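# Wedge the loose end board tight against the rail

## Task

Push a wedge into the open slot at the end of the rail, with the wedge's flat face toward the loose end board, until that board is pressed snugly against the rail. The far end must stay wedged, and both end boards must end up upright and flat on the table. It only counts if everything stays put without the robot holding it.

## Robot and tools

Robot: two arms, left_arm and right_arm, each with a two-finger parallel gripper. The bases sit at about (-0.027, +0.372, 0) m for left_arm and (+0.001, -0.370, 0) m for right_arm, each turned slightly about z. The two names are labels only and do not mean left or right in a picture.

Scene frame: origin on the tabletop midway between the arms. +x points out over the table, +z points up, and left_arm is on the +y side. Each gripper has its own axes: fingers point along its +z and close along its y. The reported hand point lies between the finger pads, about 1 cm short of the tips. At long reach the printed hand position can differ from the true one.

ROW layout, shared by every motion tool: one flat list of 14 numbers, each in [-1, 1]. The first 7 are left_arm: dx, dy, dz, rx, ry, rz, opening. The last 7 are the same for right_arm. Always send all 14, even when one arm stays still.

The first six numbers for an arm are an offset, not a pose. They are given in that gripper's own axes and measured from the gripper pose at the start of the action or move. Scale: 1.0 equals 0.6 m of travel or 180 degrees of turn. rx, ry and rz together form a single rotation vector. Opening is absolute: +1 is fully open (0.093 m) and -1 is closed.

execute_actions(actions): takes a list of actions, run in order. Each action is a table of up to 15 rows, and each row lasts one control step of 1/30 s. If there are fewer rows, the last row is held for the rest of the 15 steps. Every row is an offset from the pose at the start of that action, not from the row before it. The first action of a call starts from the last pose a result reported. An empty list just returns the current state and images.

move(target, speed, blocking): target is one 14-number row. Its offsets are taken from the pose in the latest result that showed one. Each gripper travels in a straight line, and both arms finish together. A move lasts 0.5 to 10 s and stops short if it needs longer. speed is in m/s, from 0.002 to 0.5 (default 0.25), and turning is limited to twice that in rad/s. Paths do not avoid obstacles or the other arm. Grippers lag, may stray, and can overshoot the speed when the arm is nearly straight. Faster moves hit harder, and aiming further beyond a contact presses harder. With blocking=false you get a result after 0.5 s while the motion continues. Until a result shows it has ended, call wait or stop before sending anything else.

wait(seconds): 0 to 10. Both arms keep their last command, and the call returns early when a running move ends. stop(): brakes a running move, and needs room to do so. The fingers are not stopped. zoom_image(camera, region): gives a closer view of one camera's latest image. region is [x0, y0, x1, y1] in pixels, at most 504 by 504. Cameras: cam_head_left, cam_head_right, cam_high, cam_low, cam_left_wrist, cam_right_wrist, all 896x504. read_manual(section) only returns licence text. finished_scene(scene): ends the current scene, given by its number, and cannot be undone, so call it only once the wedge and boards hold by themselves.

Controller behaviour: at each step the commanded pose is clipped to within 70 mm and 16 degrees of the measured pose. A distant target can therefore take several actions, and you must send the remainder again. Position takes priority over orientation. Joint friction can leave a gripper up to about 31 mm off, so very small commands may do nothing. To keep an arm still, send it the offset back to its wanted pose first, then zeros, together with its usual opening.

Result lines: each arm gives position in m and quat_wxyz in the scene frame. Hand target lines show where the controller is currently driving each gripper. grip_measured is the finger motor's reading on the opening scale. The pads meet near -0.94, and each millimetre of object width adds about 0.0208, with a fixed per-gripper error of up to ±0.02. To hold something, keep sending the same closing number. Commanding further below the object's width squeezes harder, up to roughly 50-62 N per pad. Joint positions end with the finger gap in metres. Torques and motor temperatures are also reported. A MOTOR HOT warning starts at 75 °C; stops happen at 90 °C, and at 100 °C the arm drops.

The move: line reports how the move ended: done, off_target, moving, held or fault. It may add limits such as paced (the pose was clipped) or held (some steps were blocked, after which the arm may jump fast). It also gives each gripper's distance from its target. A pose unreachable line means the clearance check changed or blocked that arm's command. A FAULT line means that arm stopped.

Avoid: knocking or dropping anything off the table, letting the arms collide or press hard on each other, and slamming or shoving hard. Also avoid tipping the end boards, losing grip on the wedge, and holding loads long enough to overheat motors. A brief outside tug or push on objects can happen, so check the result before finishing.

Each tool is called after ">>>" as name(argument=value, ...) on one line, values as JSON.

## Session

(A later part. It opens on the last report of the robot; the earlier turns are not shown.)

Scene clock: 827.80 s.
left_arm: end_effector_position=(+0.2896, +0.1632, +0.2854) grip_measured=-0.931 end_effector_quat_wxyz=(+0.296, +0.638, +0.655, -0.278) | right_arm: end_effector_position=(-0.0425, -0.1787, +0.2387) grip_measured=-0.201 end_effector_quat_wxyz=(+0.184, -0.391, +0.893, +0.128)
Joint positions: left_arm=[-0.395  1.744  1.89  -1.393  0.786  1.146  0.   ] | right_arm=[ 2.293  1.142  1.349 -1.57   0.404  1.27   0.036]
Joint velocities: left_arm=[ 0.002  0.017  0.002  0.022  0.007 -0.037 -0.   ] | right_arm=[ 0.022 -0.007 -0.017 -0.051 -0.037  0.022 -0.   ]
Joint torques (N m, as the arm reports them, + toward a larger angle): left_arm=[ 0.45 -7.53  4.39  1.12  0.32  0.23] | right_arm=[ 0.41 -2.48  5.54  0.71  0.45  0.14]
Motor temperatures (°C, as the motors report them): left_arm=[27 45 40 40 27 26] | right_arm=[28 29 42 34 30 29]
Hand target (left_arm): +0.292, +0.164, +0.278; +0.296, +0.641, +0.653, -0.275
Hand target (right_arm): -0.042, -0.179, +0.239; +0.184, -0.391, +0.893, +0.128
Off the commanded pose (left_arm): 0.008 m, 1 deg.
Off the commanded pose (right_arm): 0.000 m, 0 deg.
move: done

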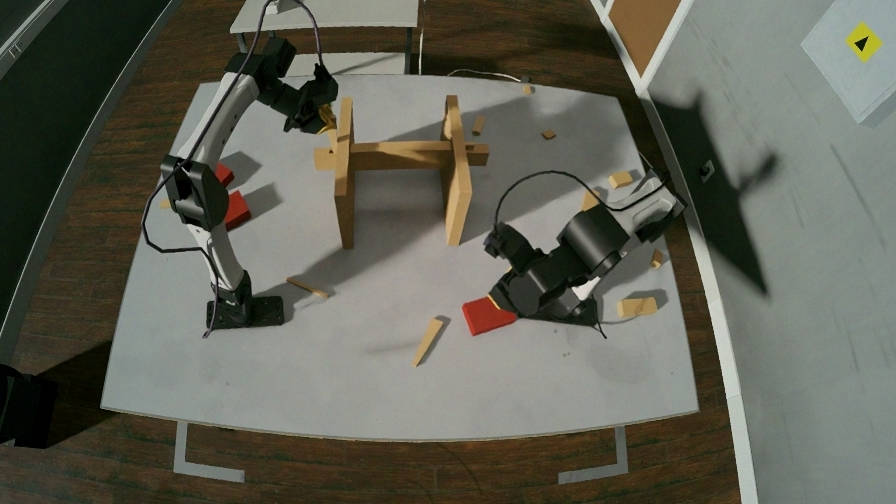

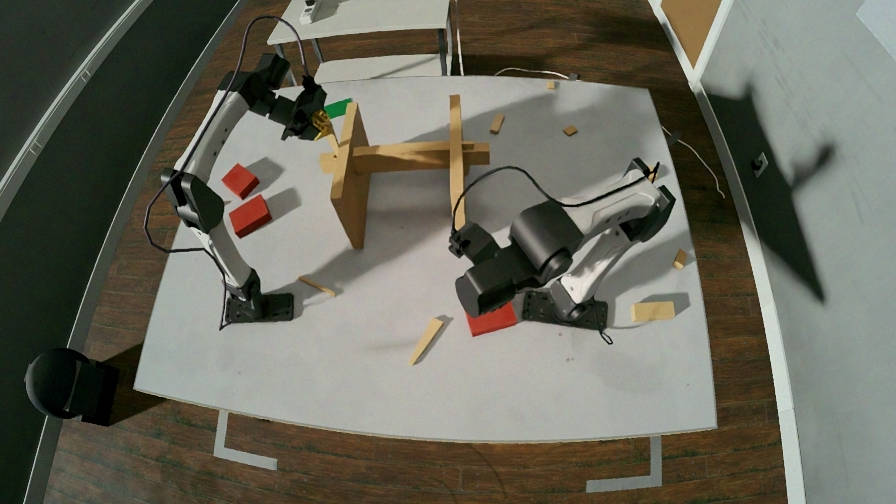

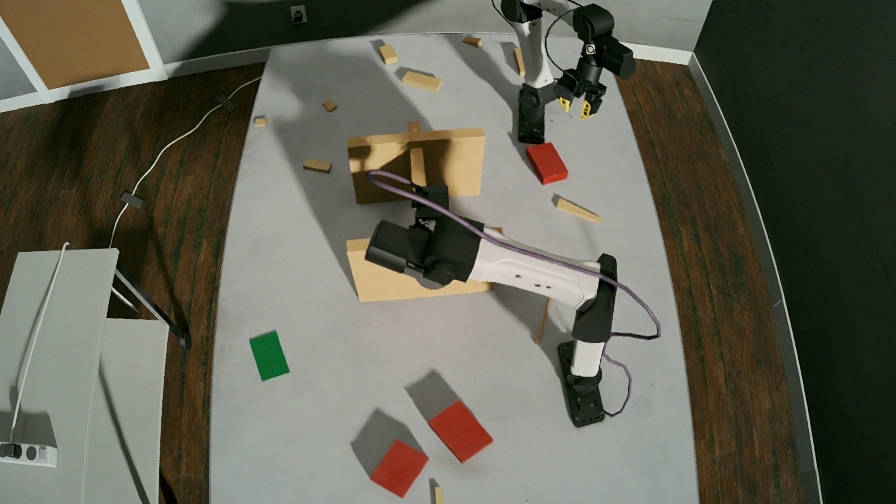

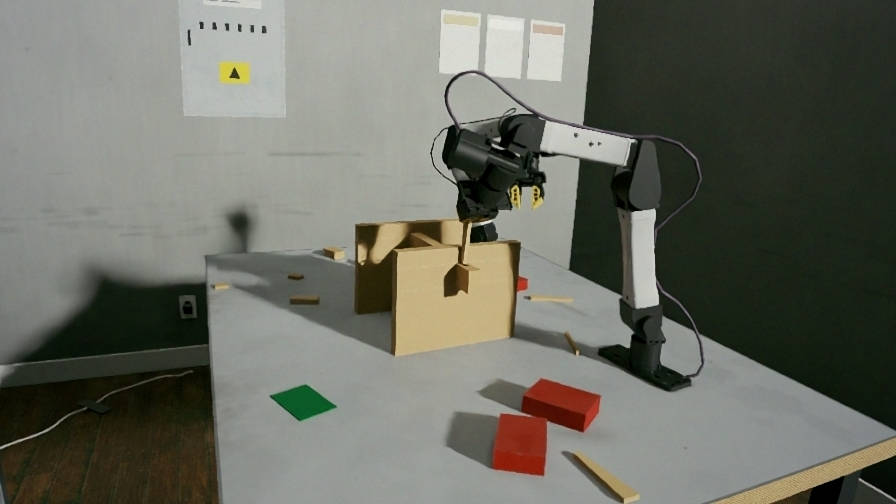

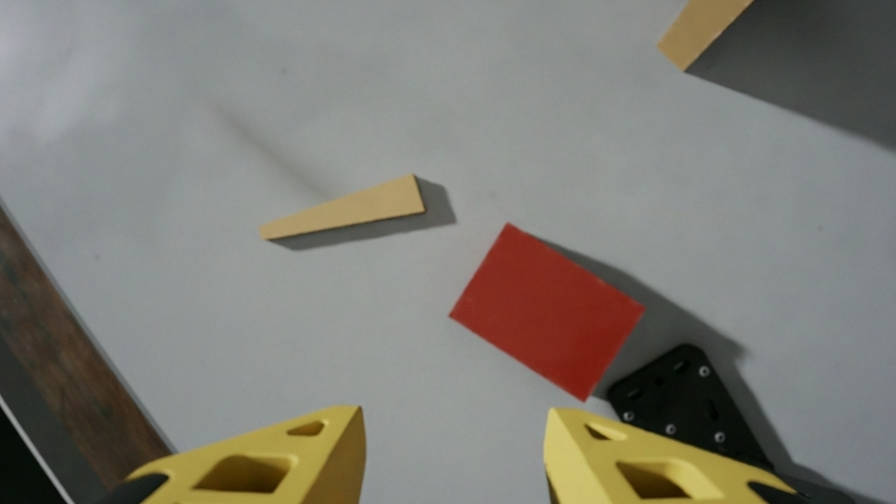

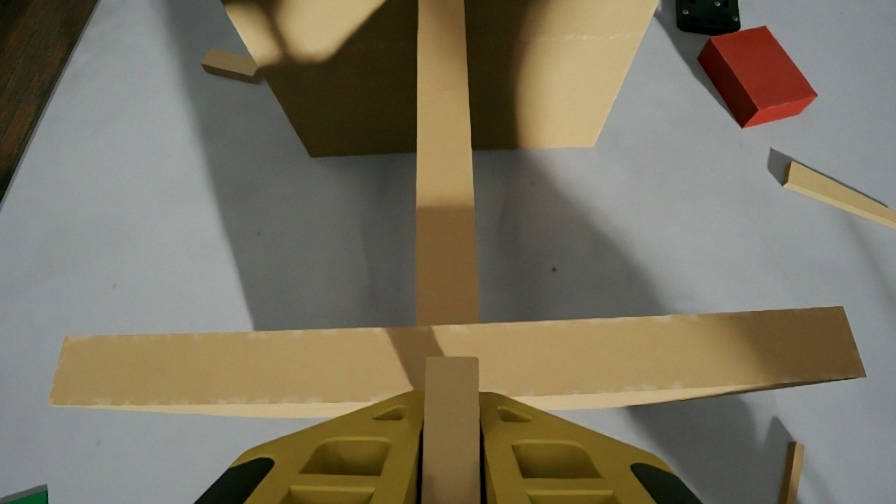

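>>> execute_actions(actions=[])

Scene clock: 842.67 s.
left_arm: end_effector_position=(+0.2896, +0.1632, +0.2854) grip_measured=-0.931 end_effector_quat_wxyz=(+0.296, +0.638, +0.654, -0.278) | right_arm: end_effector_position=(-0.0425, -0.1787, +0.2387) grip_measured=-0.201 end_effector_quat_wxyz=(+0.184, -0.391, +0.893, +0.128)
Joint positions: left_arm=[-0.395  1.744  1.89  -1.393  0.786  1.146  0.   ] | right_arm=[ 2.293  1.142  1.349 -1.57   0.404  1.27   0.036]
Joint velocities: left_arm=[ 0.002  0.002 -0.017  0.007 -0.007  0.007 -0.   ] | right_arm=[-0.002  0.007  0.007 -0.022 -0.022 -0.007  0.002]
Joint torques (N m, as the arm reports them, + toward a larger angle): left_arm=[ 0.44 -7.46  4.52  1.14  0.32  0.26] | right_arm=[ 0.42 -2.49  5.54  0.71  0.45  0.14]
Motor temperatures (°C, as the motors report them): left_arm=[27 45 40 40 27 26] | right_arm=[28 29 42 34 30 29]
Hand target (left_arm): +0.292, +0.164, +0.278; +0.296, +0.641, +0.653, -0.275
Hand target (right_arm): -0.042, -0.179, +0.239; +0.184, -0.391, +0.893, +0.128
Off the commanded pose (left_arm): 0.008 m, 1 deg.
Off the commanded pose (right_arm): 0.000 m, 0 deg.

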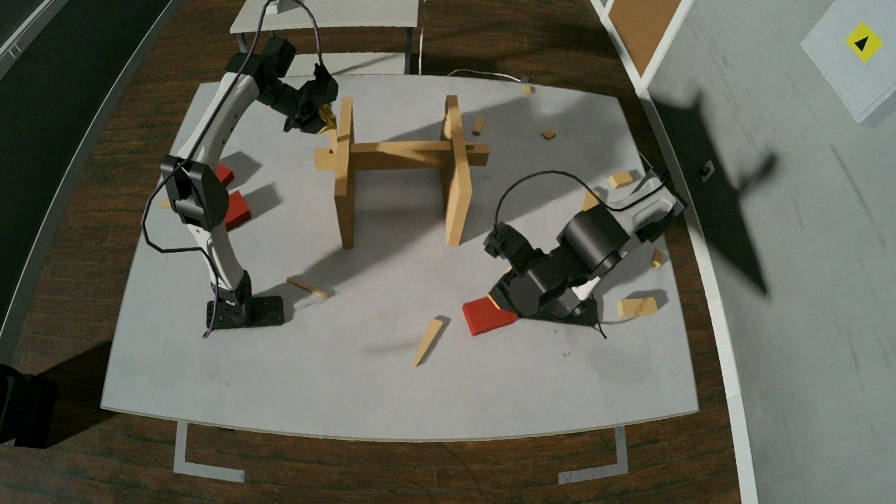

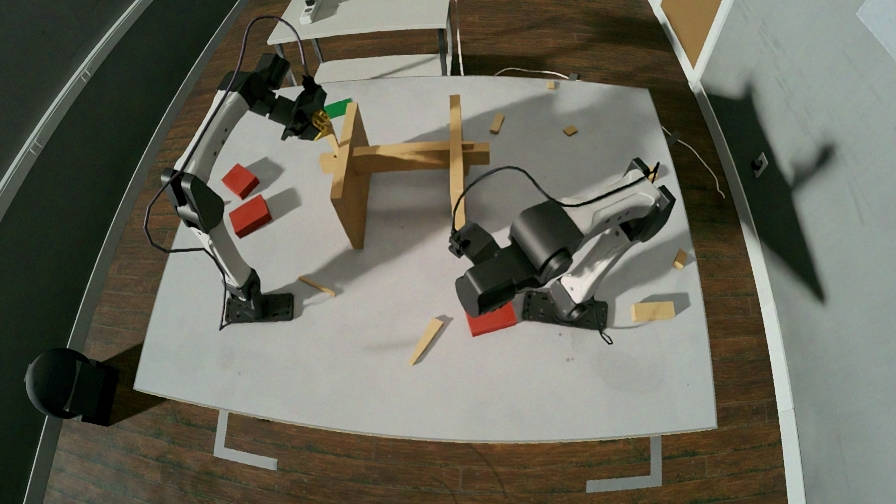

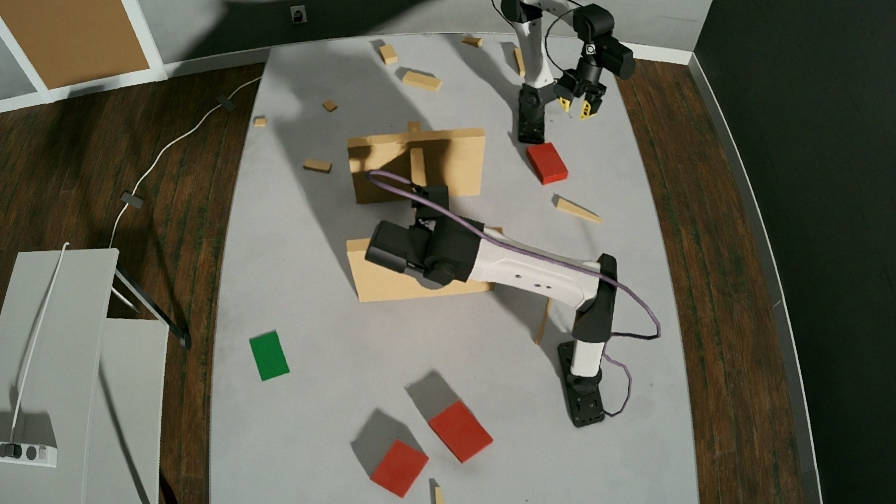

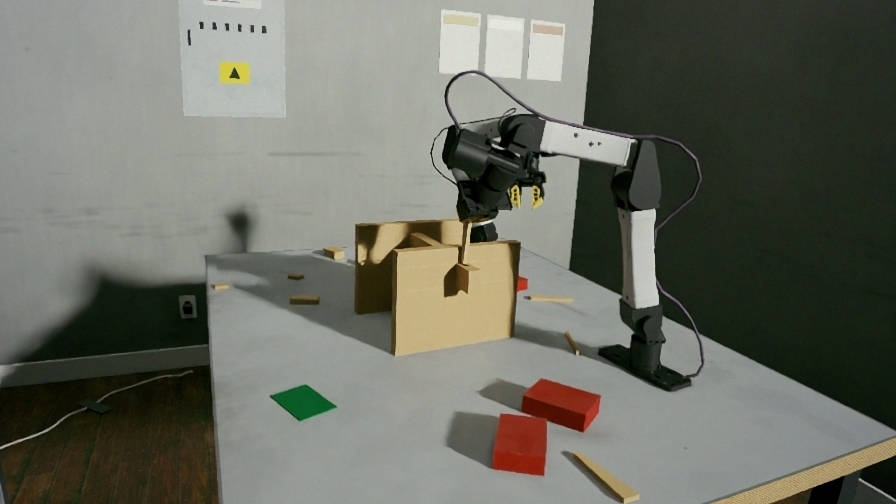

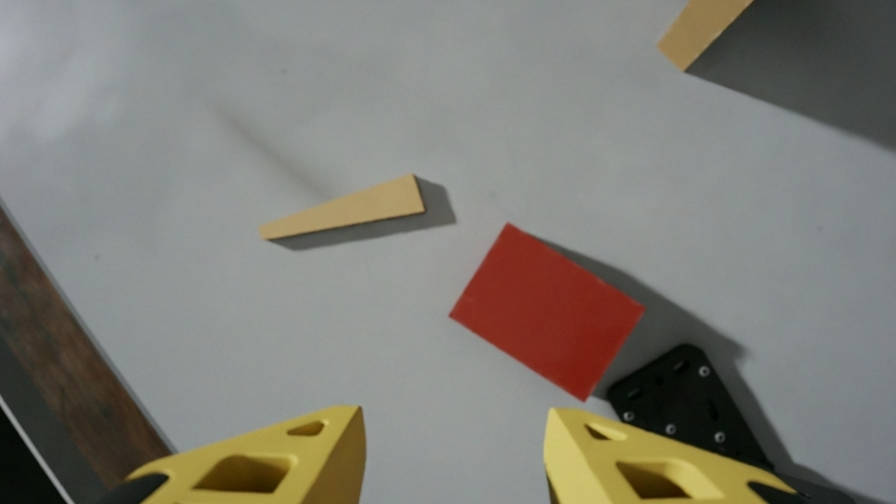

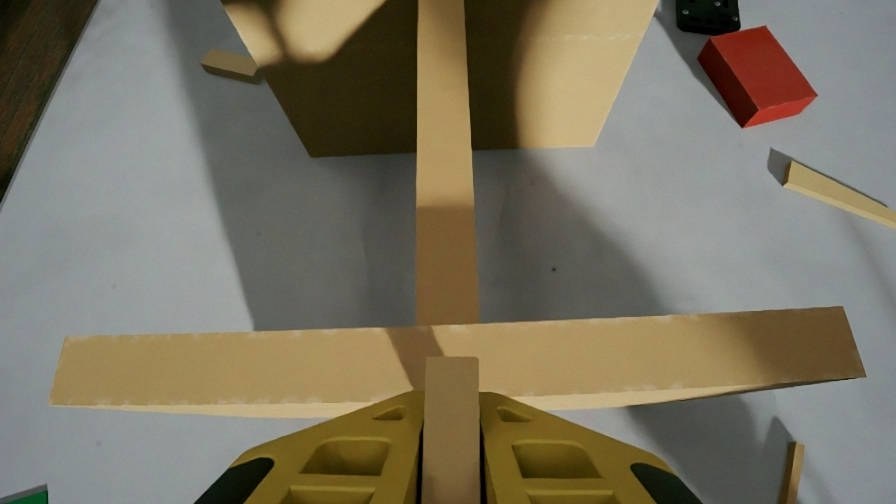

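>>> zoom_image(camera="cam_low", region=[430, 210, 510, 300])

>>> zoom_image(camera="cam_head_left", region=[290, 100, 370, 180])

>>> zoom_image(camera="cam_head_right", region=[295, 100, 375, 180])

Region (430, 210, 510, 300) of cam_low's 896x504 image, scaled by 5.600, with more detail than that image has.

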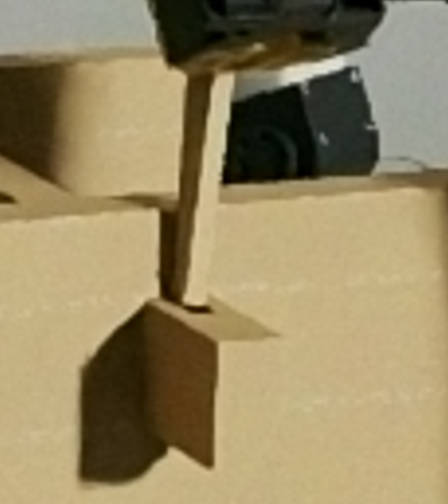

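Region (290, 100, 370, 180) of cam_head_left's 896x504 image, scaled by 6.300, with more detail than that image has.

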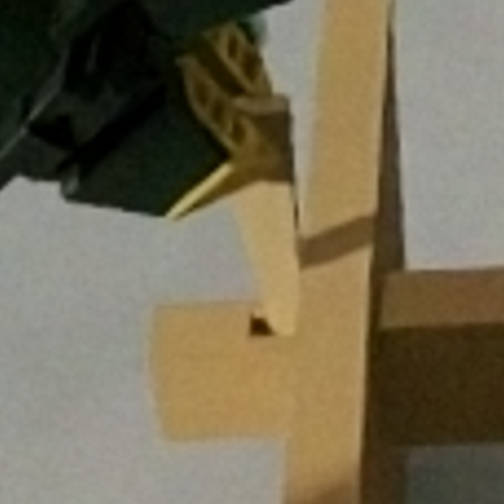

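Region (295, 100, 375, 180) of cam_head_right's 896x504 image, scaled by 6.300, with more detail than that image has.

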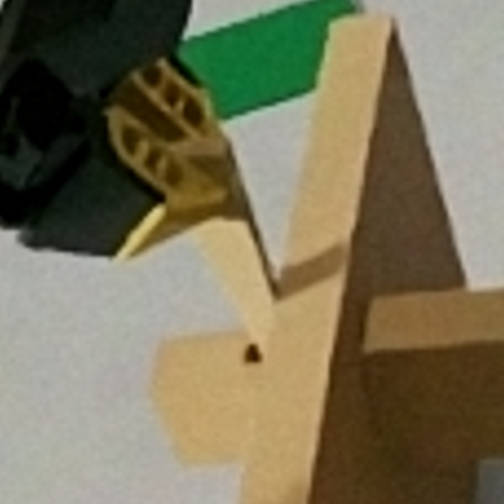

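>>> move(target=[0.00365, 0, 0.0034, 0, 0, 0, -0.95, -0.6018, 0.0266, 0.1672, 0.1038, -0.0957, -0.3111, -0.2], speed=0.2)

Scene clock: 956.30 s.
left_arm: end_effector_position=(+0.2895, +0.1631, +0.2854) grip_measured=-0.931 end_effector_quat_wxyz=(+0.296, +0.638, +0.654, -0.278) | right_arm: end_effector_position=(+0.1840, +0.1050, +0.3065) grip_measured=-0.201 end_effector_quat_wxyz=(-0.400, +0.709, -0.579, +0.053)
Joint positions: left_arm=[-0.395  1.744  1.89  -1.393  0.786  1.146  0.   ] | right_arm=[ 1.492  1.999  2.259 -1.092  0.42  -0.598  0.036]
Joint velocities: left_arm=[ 0.022  0.007 -0.002  0.022  0.022  0.066 -0.001] | right_arm=[-0.012 -0.007 -0.012 -0.007 -0.051  0.007  0.001]
Joint torques (N m, as the arm reports them, + toward a larger angle): left_arm=[ 0.17 -7.87  5.36  1.05  0.37  0.08] | right_arm=[ -0.51 -10.19   8.18   1.49   0.23   0.12]
Motor temperatures (°C, as the motors report them): left_arm=[26 46 38 39 27 26] | right_arm=[28 29 43 35 30 29]
Hand target (left_arm): +0.290, +0.163, +0.282; +0.296, +0.638, +0.654, -0.278
Hand target (right_arm): +0.188, +0.108, +0.312; -0.407, +0.706, -0.578, +0.047
Off the commanded pose (left_arm): 0.003 m, 0 deg.
Off the commanded pose (right_arm): 0.011 m, 1 deg.
move: off_target (right_arm)

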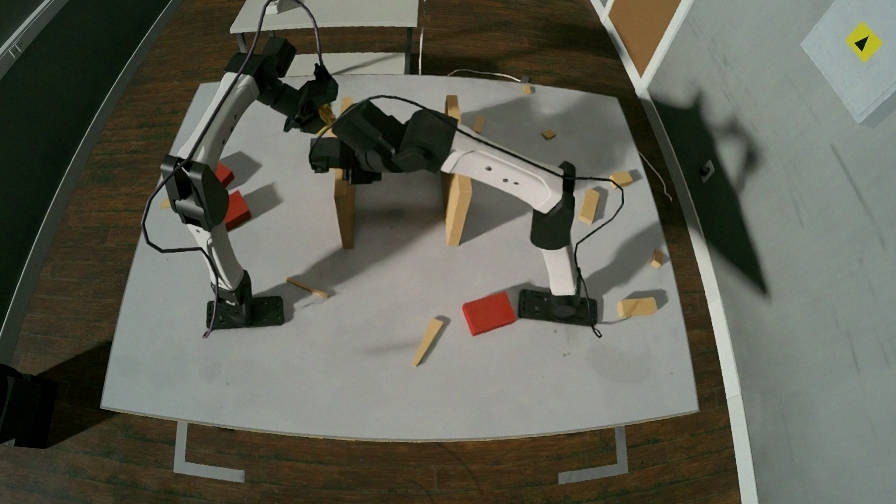

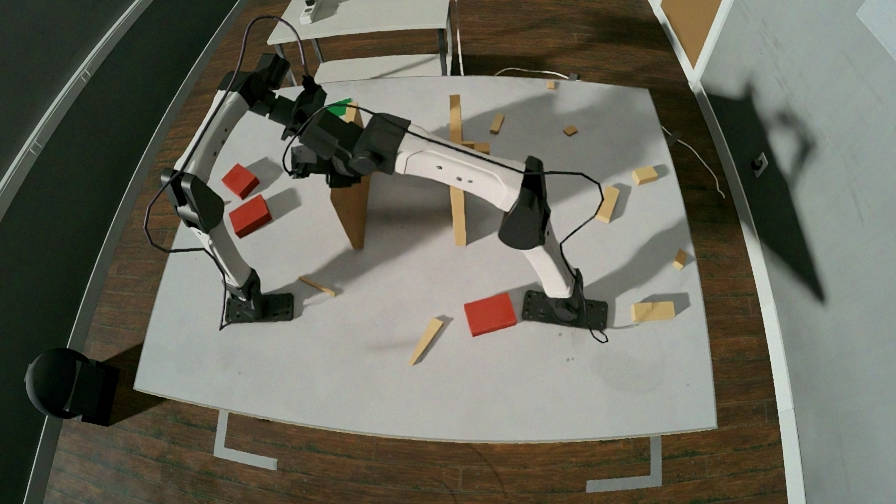

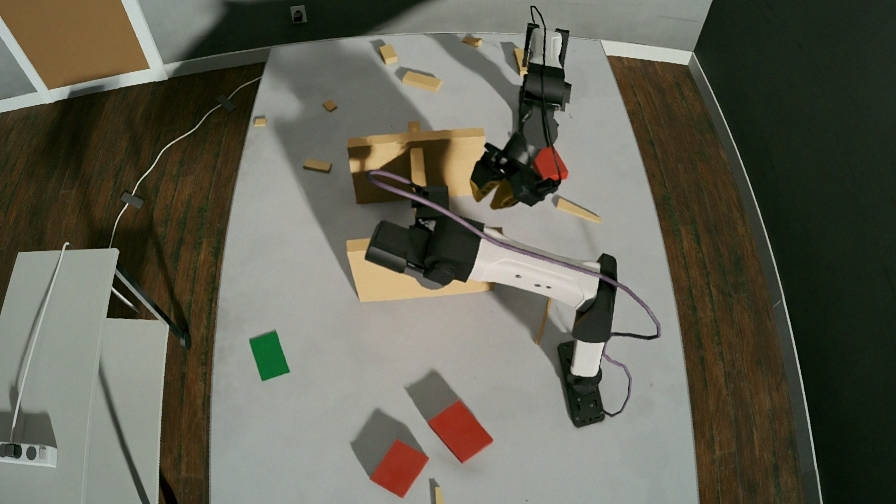

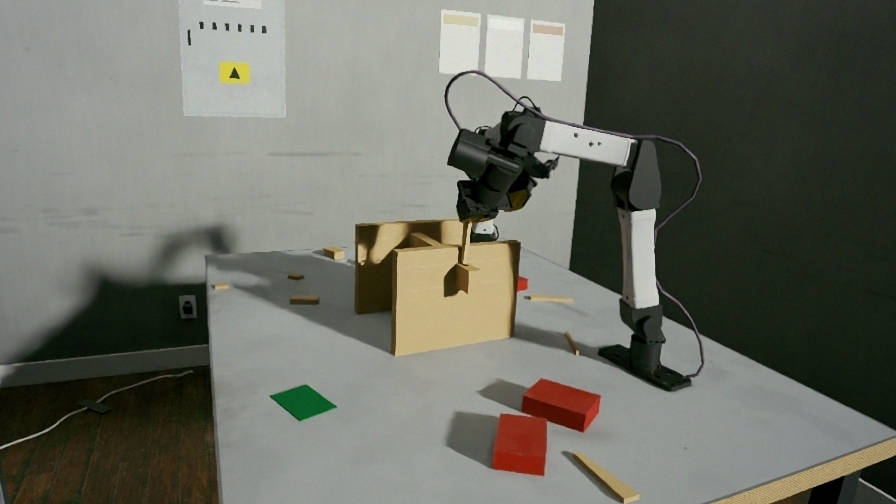

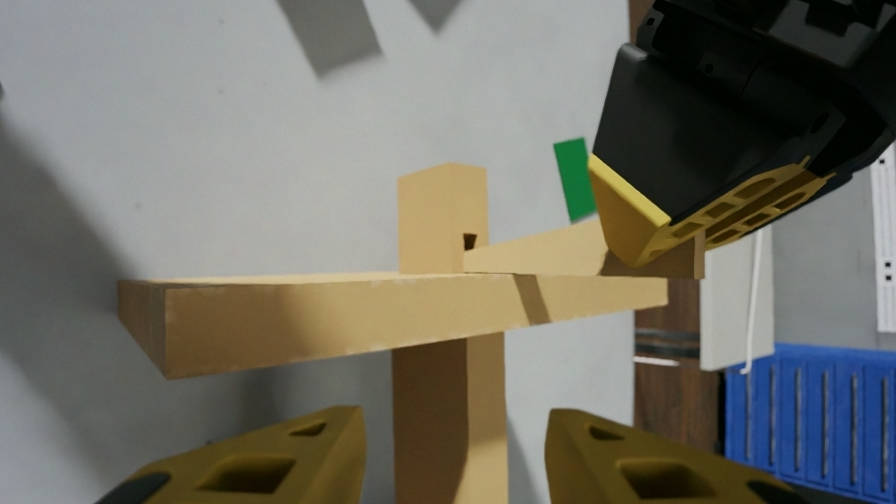

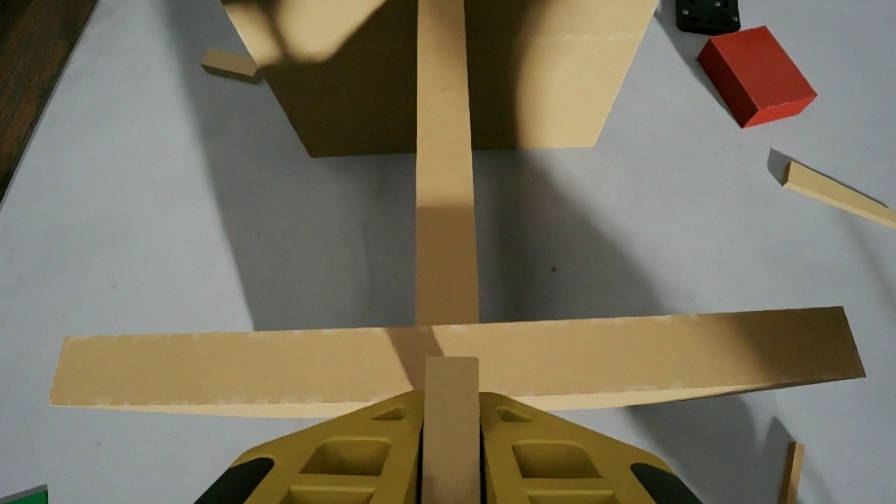

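>>> zoom_image(camera="cam_left_wrist", region=[430, 210, 510, 290])

Region (430, 210, 510, 290) of cam_left_wrist's 896x504 image, scaled by 6.300, with more detail than that image has.

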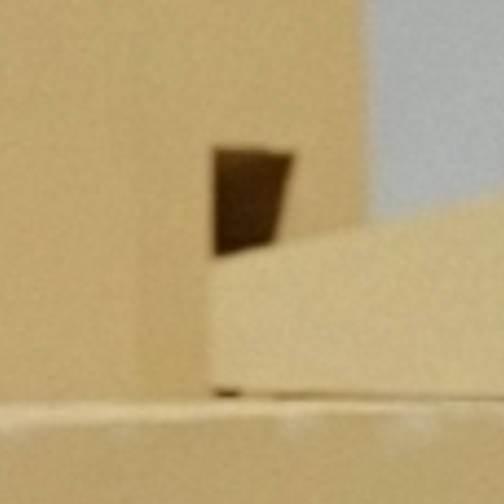

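>>> execute_actions(actions=[[[0.004,0,0.0037,0,0,0.0008,-0.95,0,0,0,0,0,0,-0.2],[0.0043,0,0.004,0,0,0.0013,-0.95,0,0,0,0,0,0,-0.2],[0.0046,0,0.0043,0,0,0.0018,-0.95,0,0,0,0,0,0,-0.2],[0.0049,0,0.0046,0,0,0.0023,-0.95,0,0,0,0,0,0,-0.2],[0.0052,0,0.0049,0,0,0.0028,-0.95,0,0,0,0,0,0,-0.2],[0.0055,0,0.0051,0,0,0.0033,-0.95,0,0,0,0,0,0,-0.2],[0.0058,0,0.0054,0,0,0.0038,-0.95,0,0,0,0,0,0,-0.2],[0.0061,0,0.0057,0,0,0.0043,-0.95,0,0,0,0,0,0,-0.2],[0.0064,0,0.006,0,0,0.0048,-0.95,0,0,0,0,0,0,-0.2],[0.0067,0,0.0062,0,0,0.0053,-0.95,0,0,0,0,0,0,-0.2],[0.007,0,0.0065,0,0,0.0058,-0.95,0,0,0,0,0,0,-0.2],[0.0073,0,0.0068,0,0,0.0063,-0.95,0,0,0,0,0,0,-0.2],[0.0073,0,0.0068,0,0,0.0067,-0.95,0,0,0,0,0,0,-0.2]]])

>>> wait(seconds=0.7)

>>> zoom_image(camera="cam_left_wrist", region=[430, 210, 510, 290])

Scene clock: 979.60 s.
left_arm: end_effector_position=(+0.2889, +0.1630, +0.2850) grip_measured=-0.931 end_effector_quat_wxyz=(+0.297, +0.640, +0.651, -0.278) | right_arm: end_effector_position=(+0.1840, +0.1050, +0.3064) grip_measured=-0.201 end_effector_quat_wxyz=(-0.400, +0.709, -0.578, +0.053)
Joint positions: left_arm=[-0.395  1.741  1.883 -1.39   0.789  1.154  0.   ] | right_arm=[ 1.492  1.999  2.259 -1.092  0.42  -0.6    0.036]
Joint velocities: left_arm=[-0.017 -0.017 -0.032  0.007  0.022  0.037 -0.   ] | right_arm=[-0.002  0.002  0.007 -0.007  0.081 -0.066  0.001]
Joint torques (N m, as the arm reports them, + toward a larger angle): left_arm=[ 0.12 -7.82  4.7   1.09  0.34  0.21] | right_arm=[  0.4  -10.91   6.2    1.46   0.33   0.21]
Motor temperatures (°C, as the motors report them): left_arm=[26 47 38 38 28 26] | right_arm=[28 33 45 37 30 29]
Hand target (left_arm): +0.290, +0.163, +0.279; +0.298, +0.645, +0.648, -0.276
Hand target (right_arm): +0.184, +0.105, +0.306; -0.400, +0.709, -0.579, +0.053
Off the commanded pose (left_arm): 0.006 m, 1 deg.
Off the commanded pose (right_arm): 0.000 m, 0 deg.

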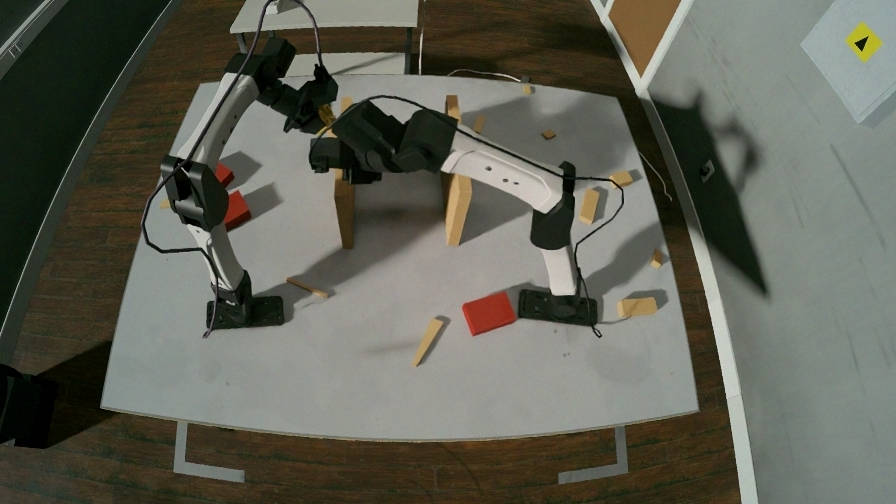

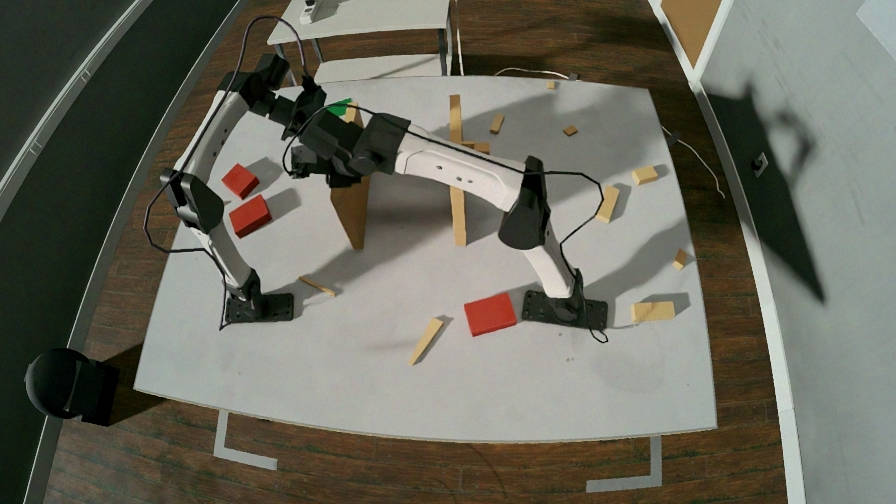

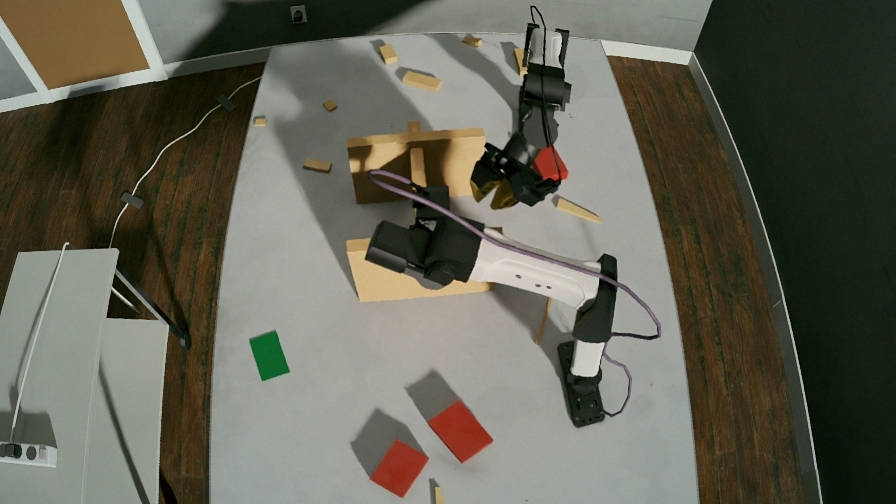

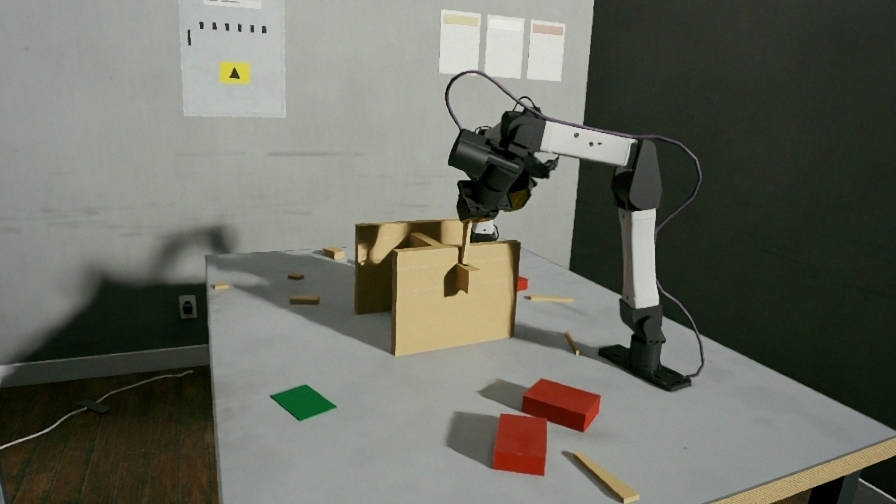

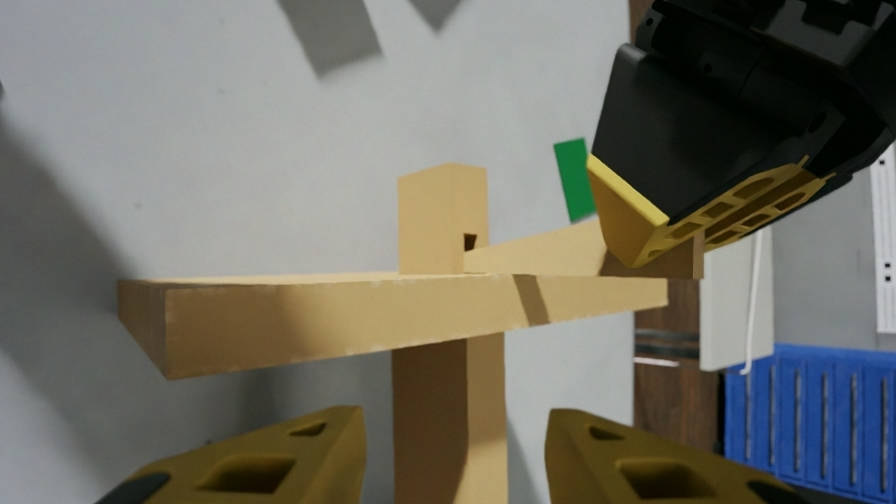

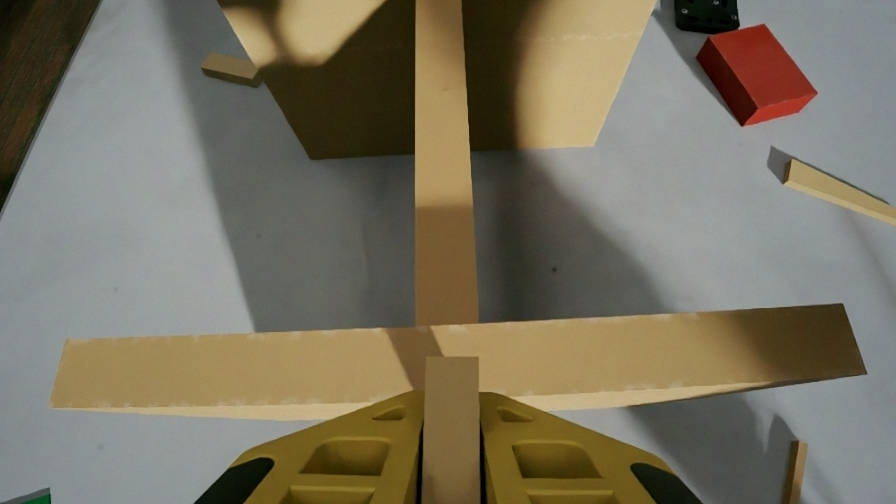

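Scene clock: 980.30 s.
left_arm: end_effector_position=(+0.2888, +0.1630, +0.2849) grip_measured=-0.931 end_effector_quat_wxyz=(+0.298, +0.641, +0.651, -0.278) | right_arm: end_effector_position=(+0.1840, +0.1050, +0.3064) grip_measured=-0.201 end_effector_quat_wxyz=(-0.400, +0.709, -0.578, +0.053)
Joint positions: left_arm=[-0.395  1.741  1.882 -1.39   0.789  1.156  0.   ] | right_arm=[ 1.492  1.999  2.259 -1.092  0.42  -0.6    0.036]
Joint velocities: left_arm=[ 0.002 -0.002 -0.007  0.007 -0.11  -0.066 -0.   ] | right_arm=[-0.017  0.002 -0.022  0.051  0.037  0.022  0.   ]
Joint torques (N m, as the arm reports them, + toward a larger angle): left_arm=[ 0.21 -7.89  4.63  1.1   0.36  0.22] | right_arm=[  0.39 -10.91   6.2    1.46   0.32   0.21]
Motor temperatures (°C, as the motors report them): left_arm=[26 47 38 38 28 26] | right_arm=[28 33 45 37 30 29]
Hand target (left_arm): +0.290, +0.163, +0.279; +0.298, +0.645, +0.648, -0.276
Hand target (right_arm): +0.184, +0.105, +0.306; -0.400, +0.709, -0.579, +0.053
Off the commanded pose (left_arm): 0.006 m, 1 deg.
Off the commanded pose (right_arm): 0.000 m, 0 deg.
wait: 0.70 s; at rest by 0.17 s

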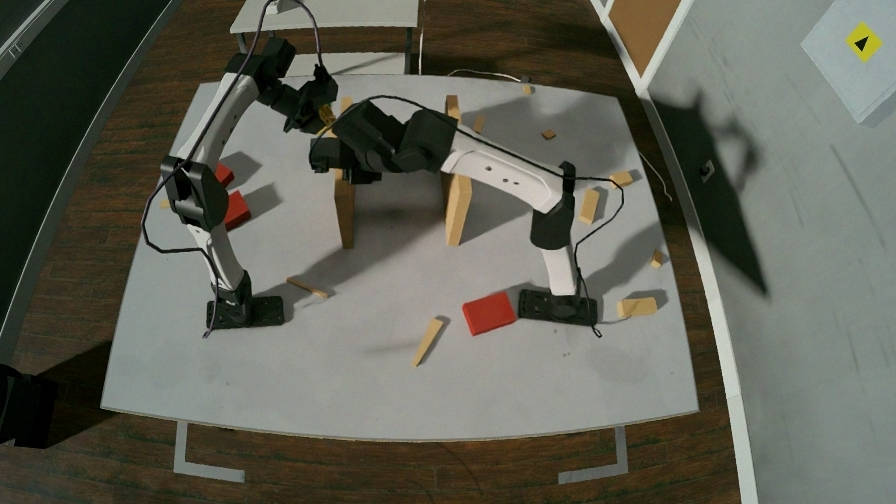

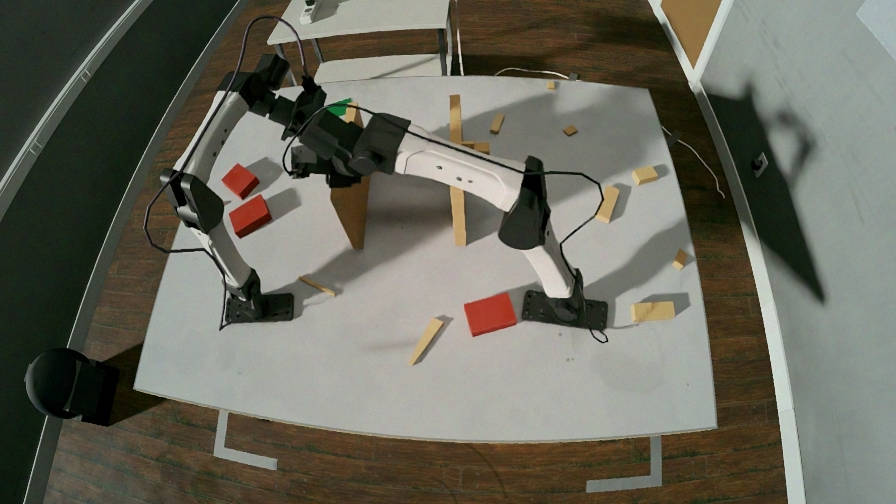

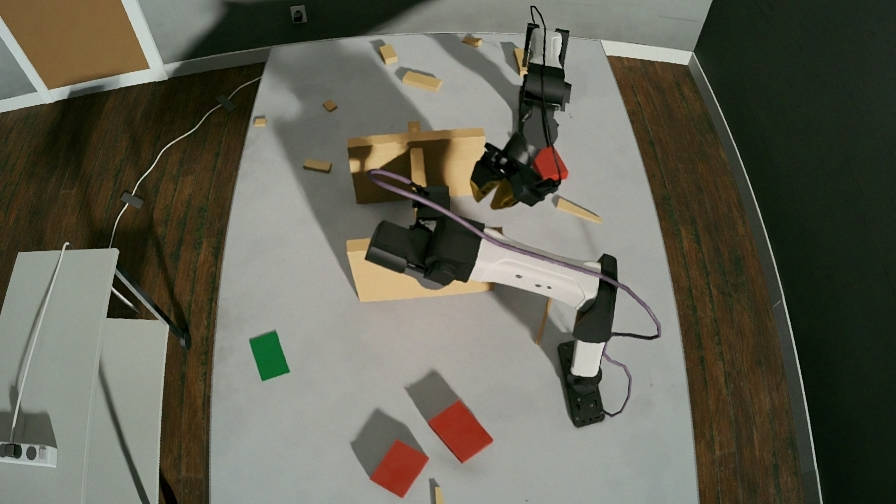

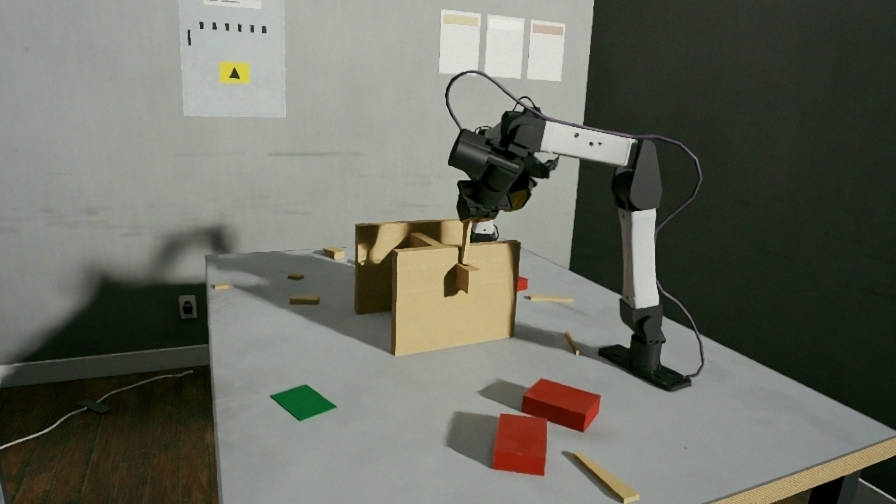

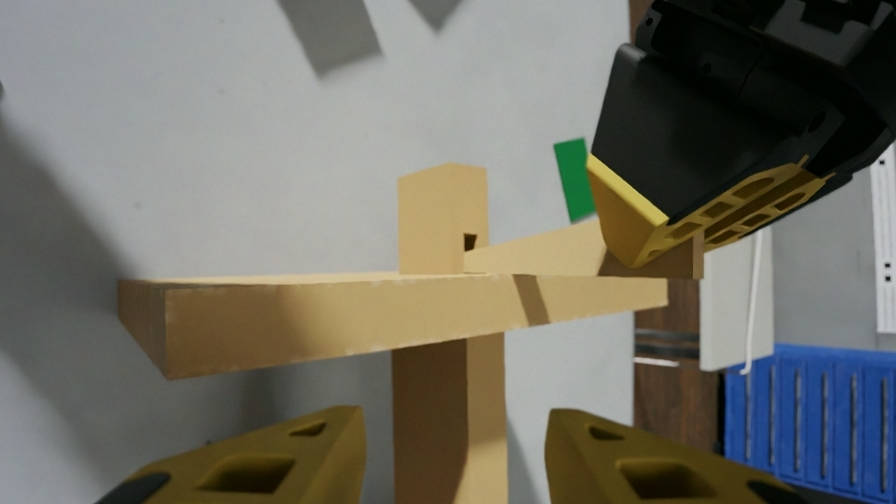

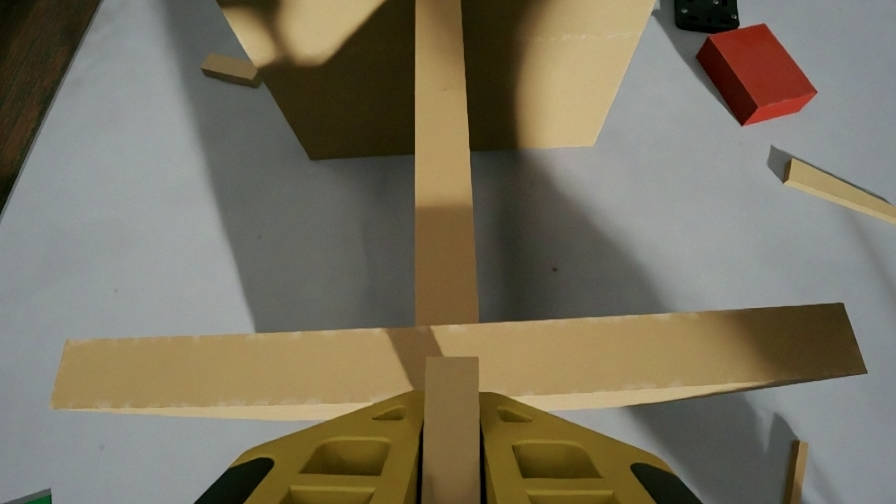

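Region (430, 210, 510, 290) of cam_left_wrist's 896x504 image, scaled by 6.300, with more detail than that image has.

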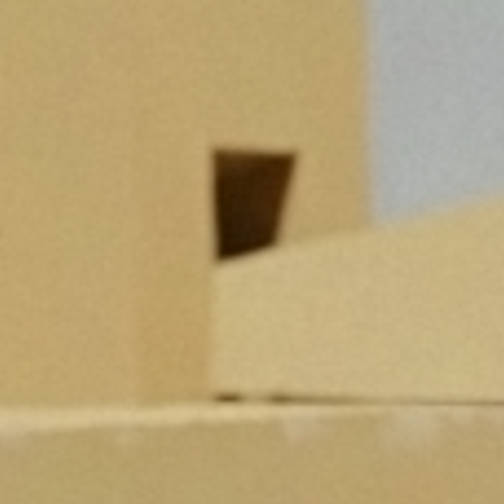

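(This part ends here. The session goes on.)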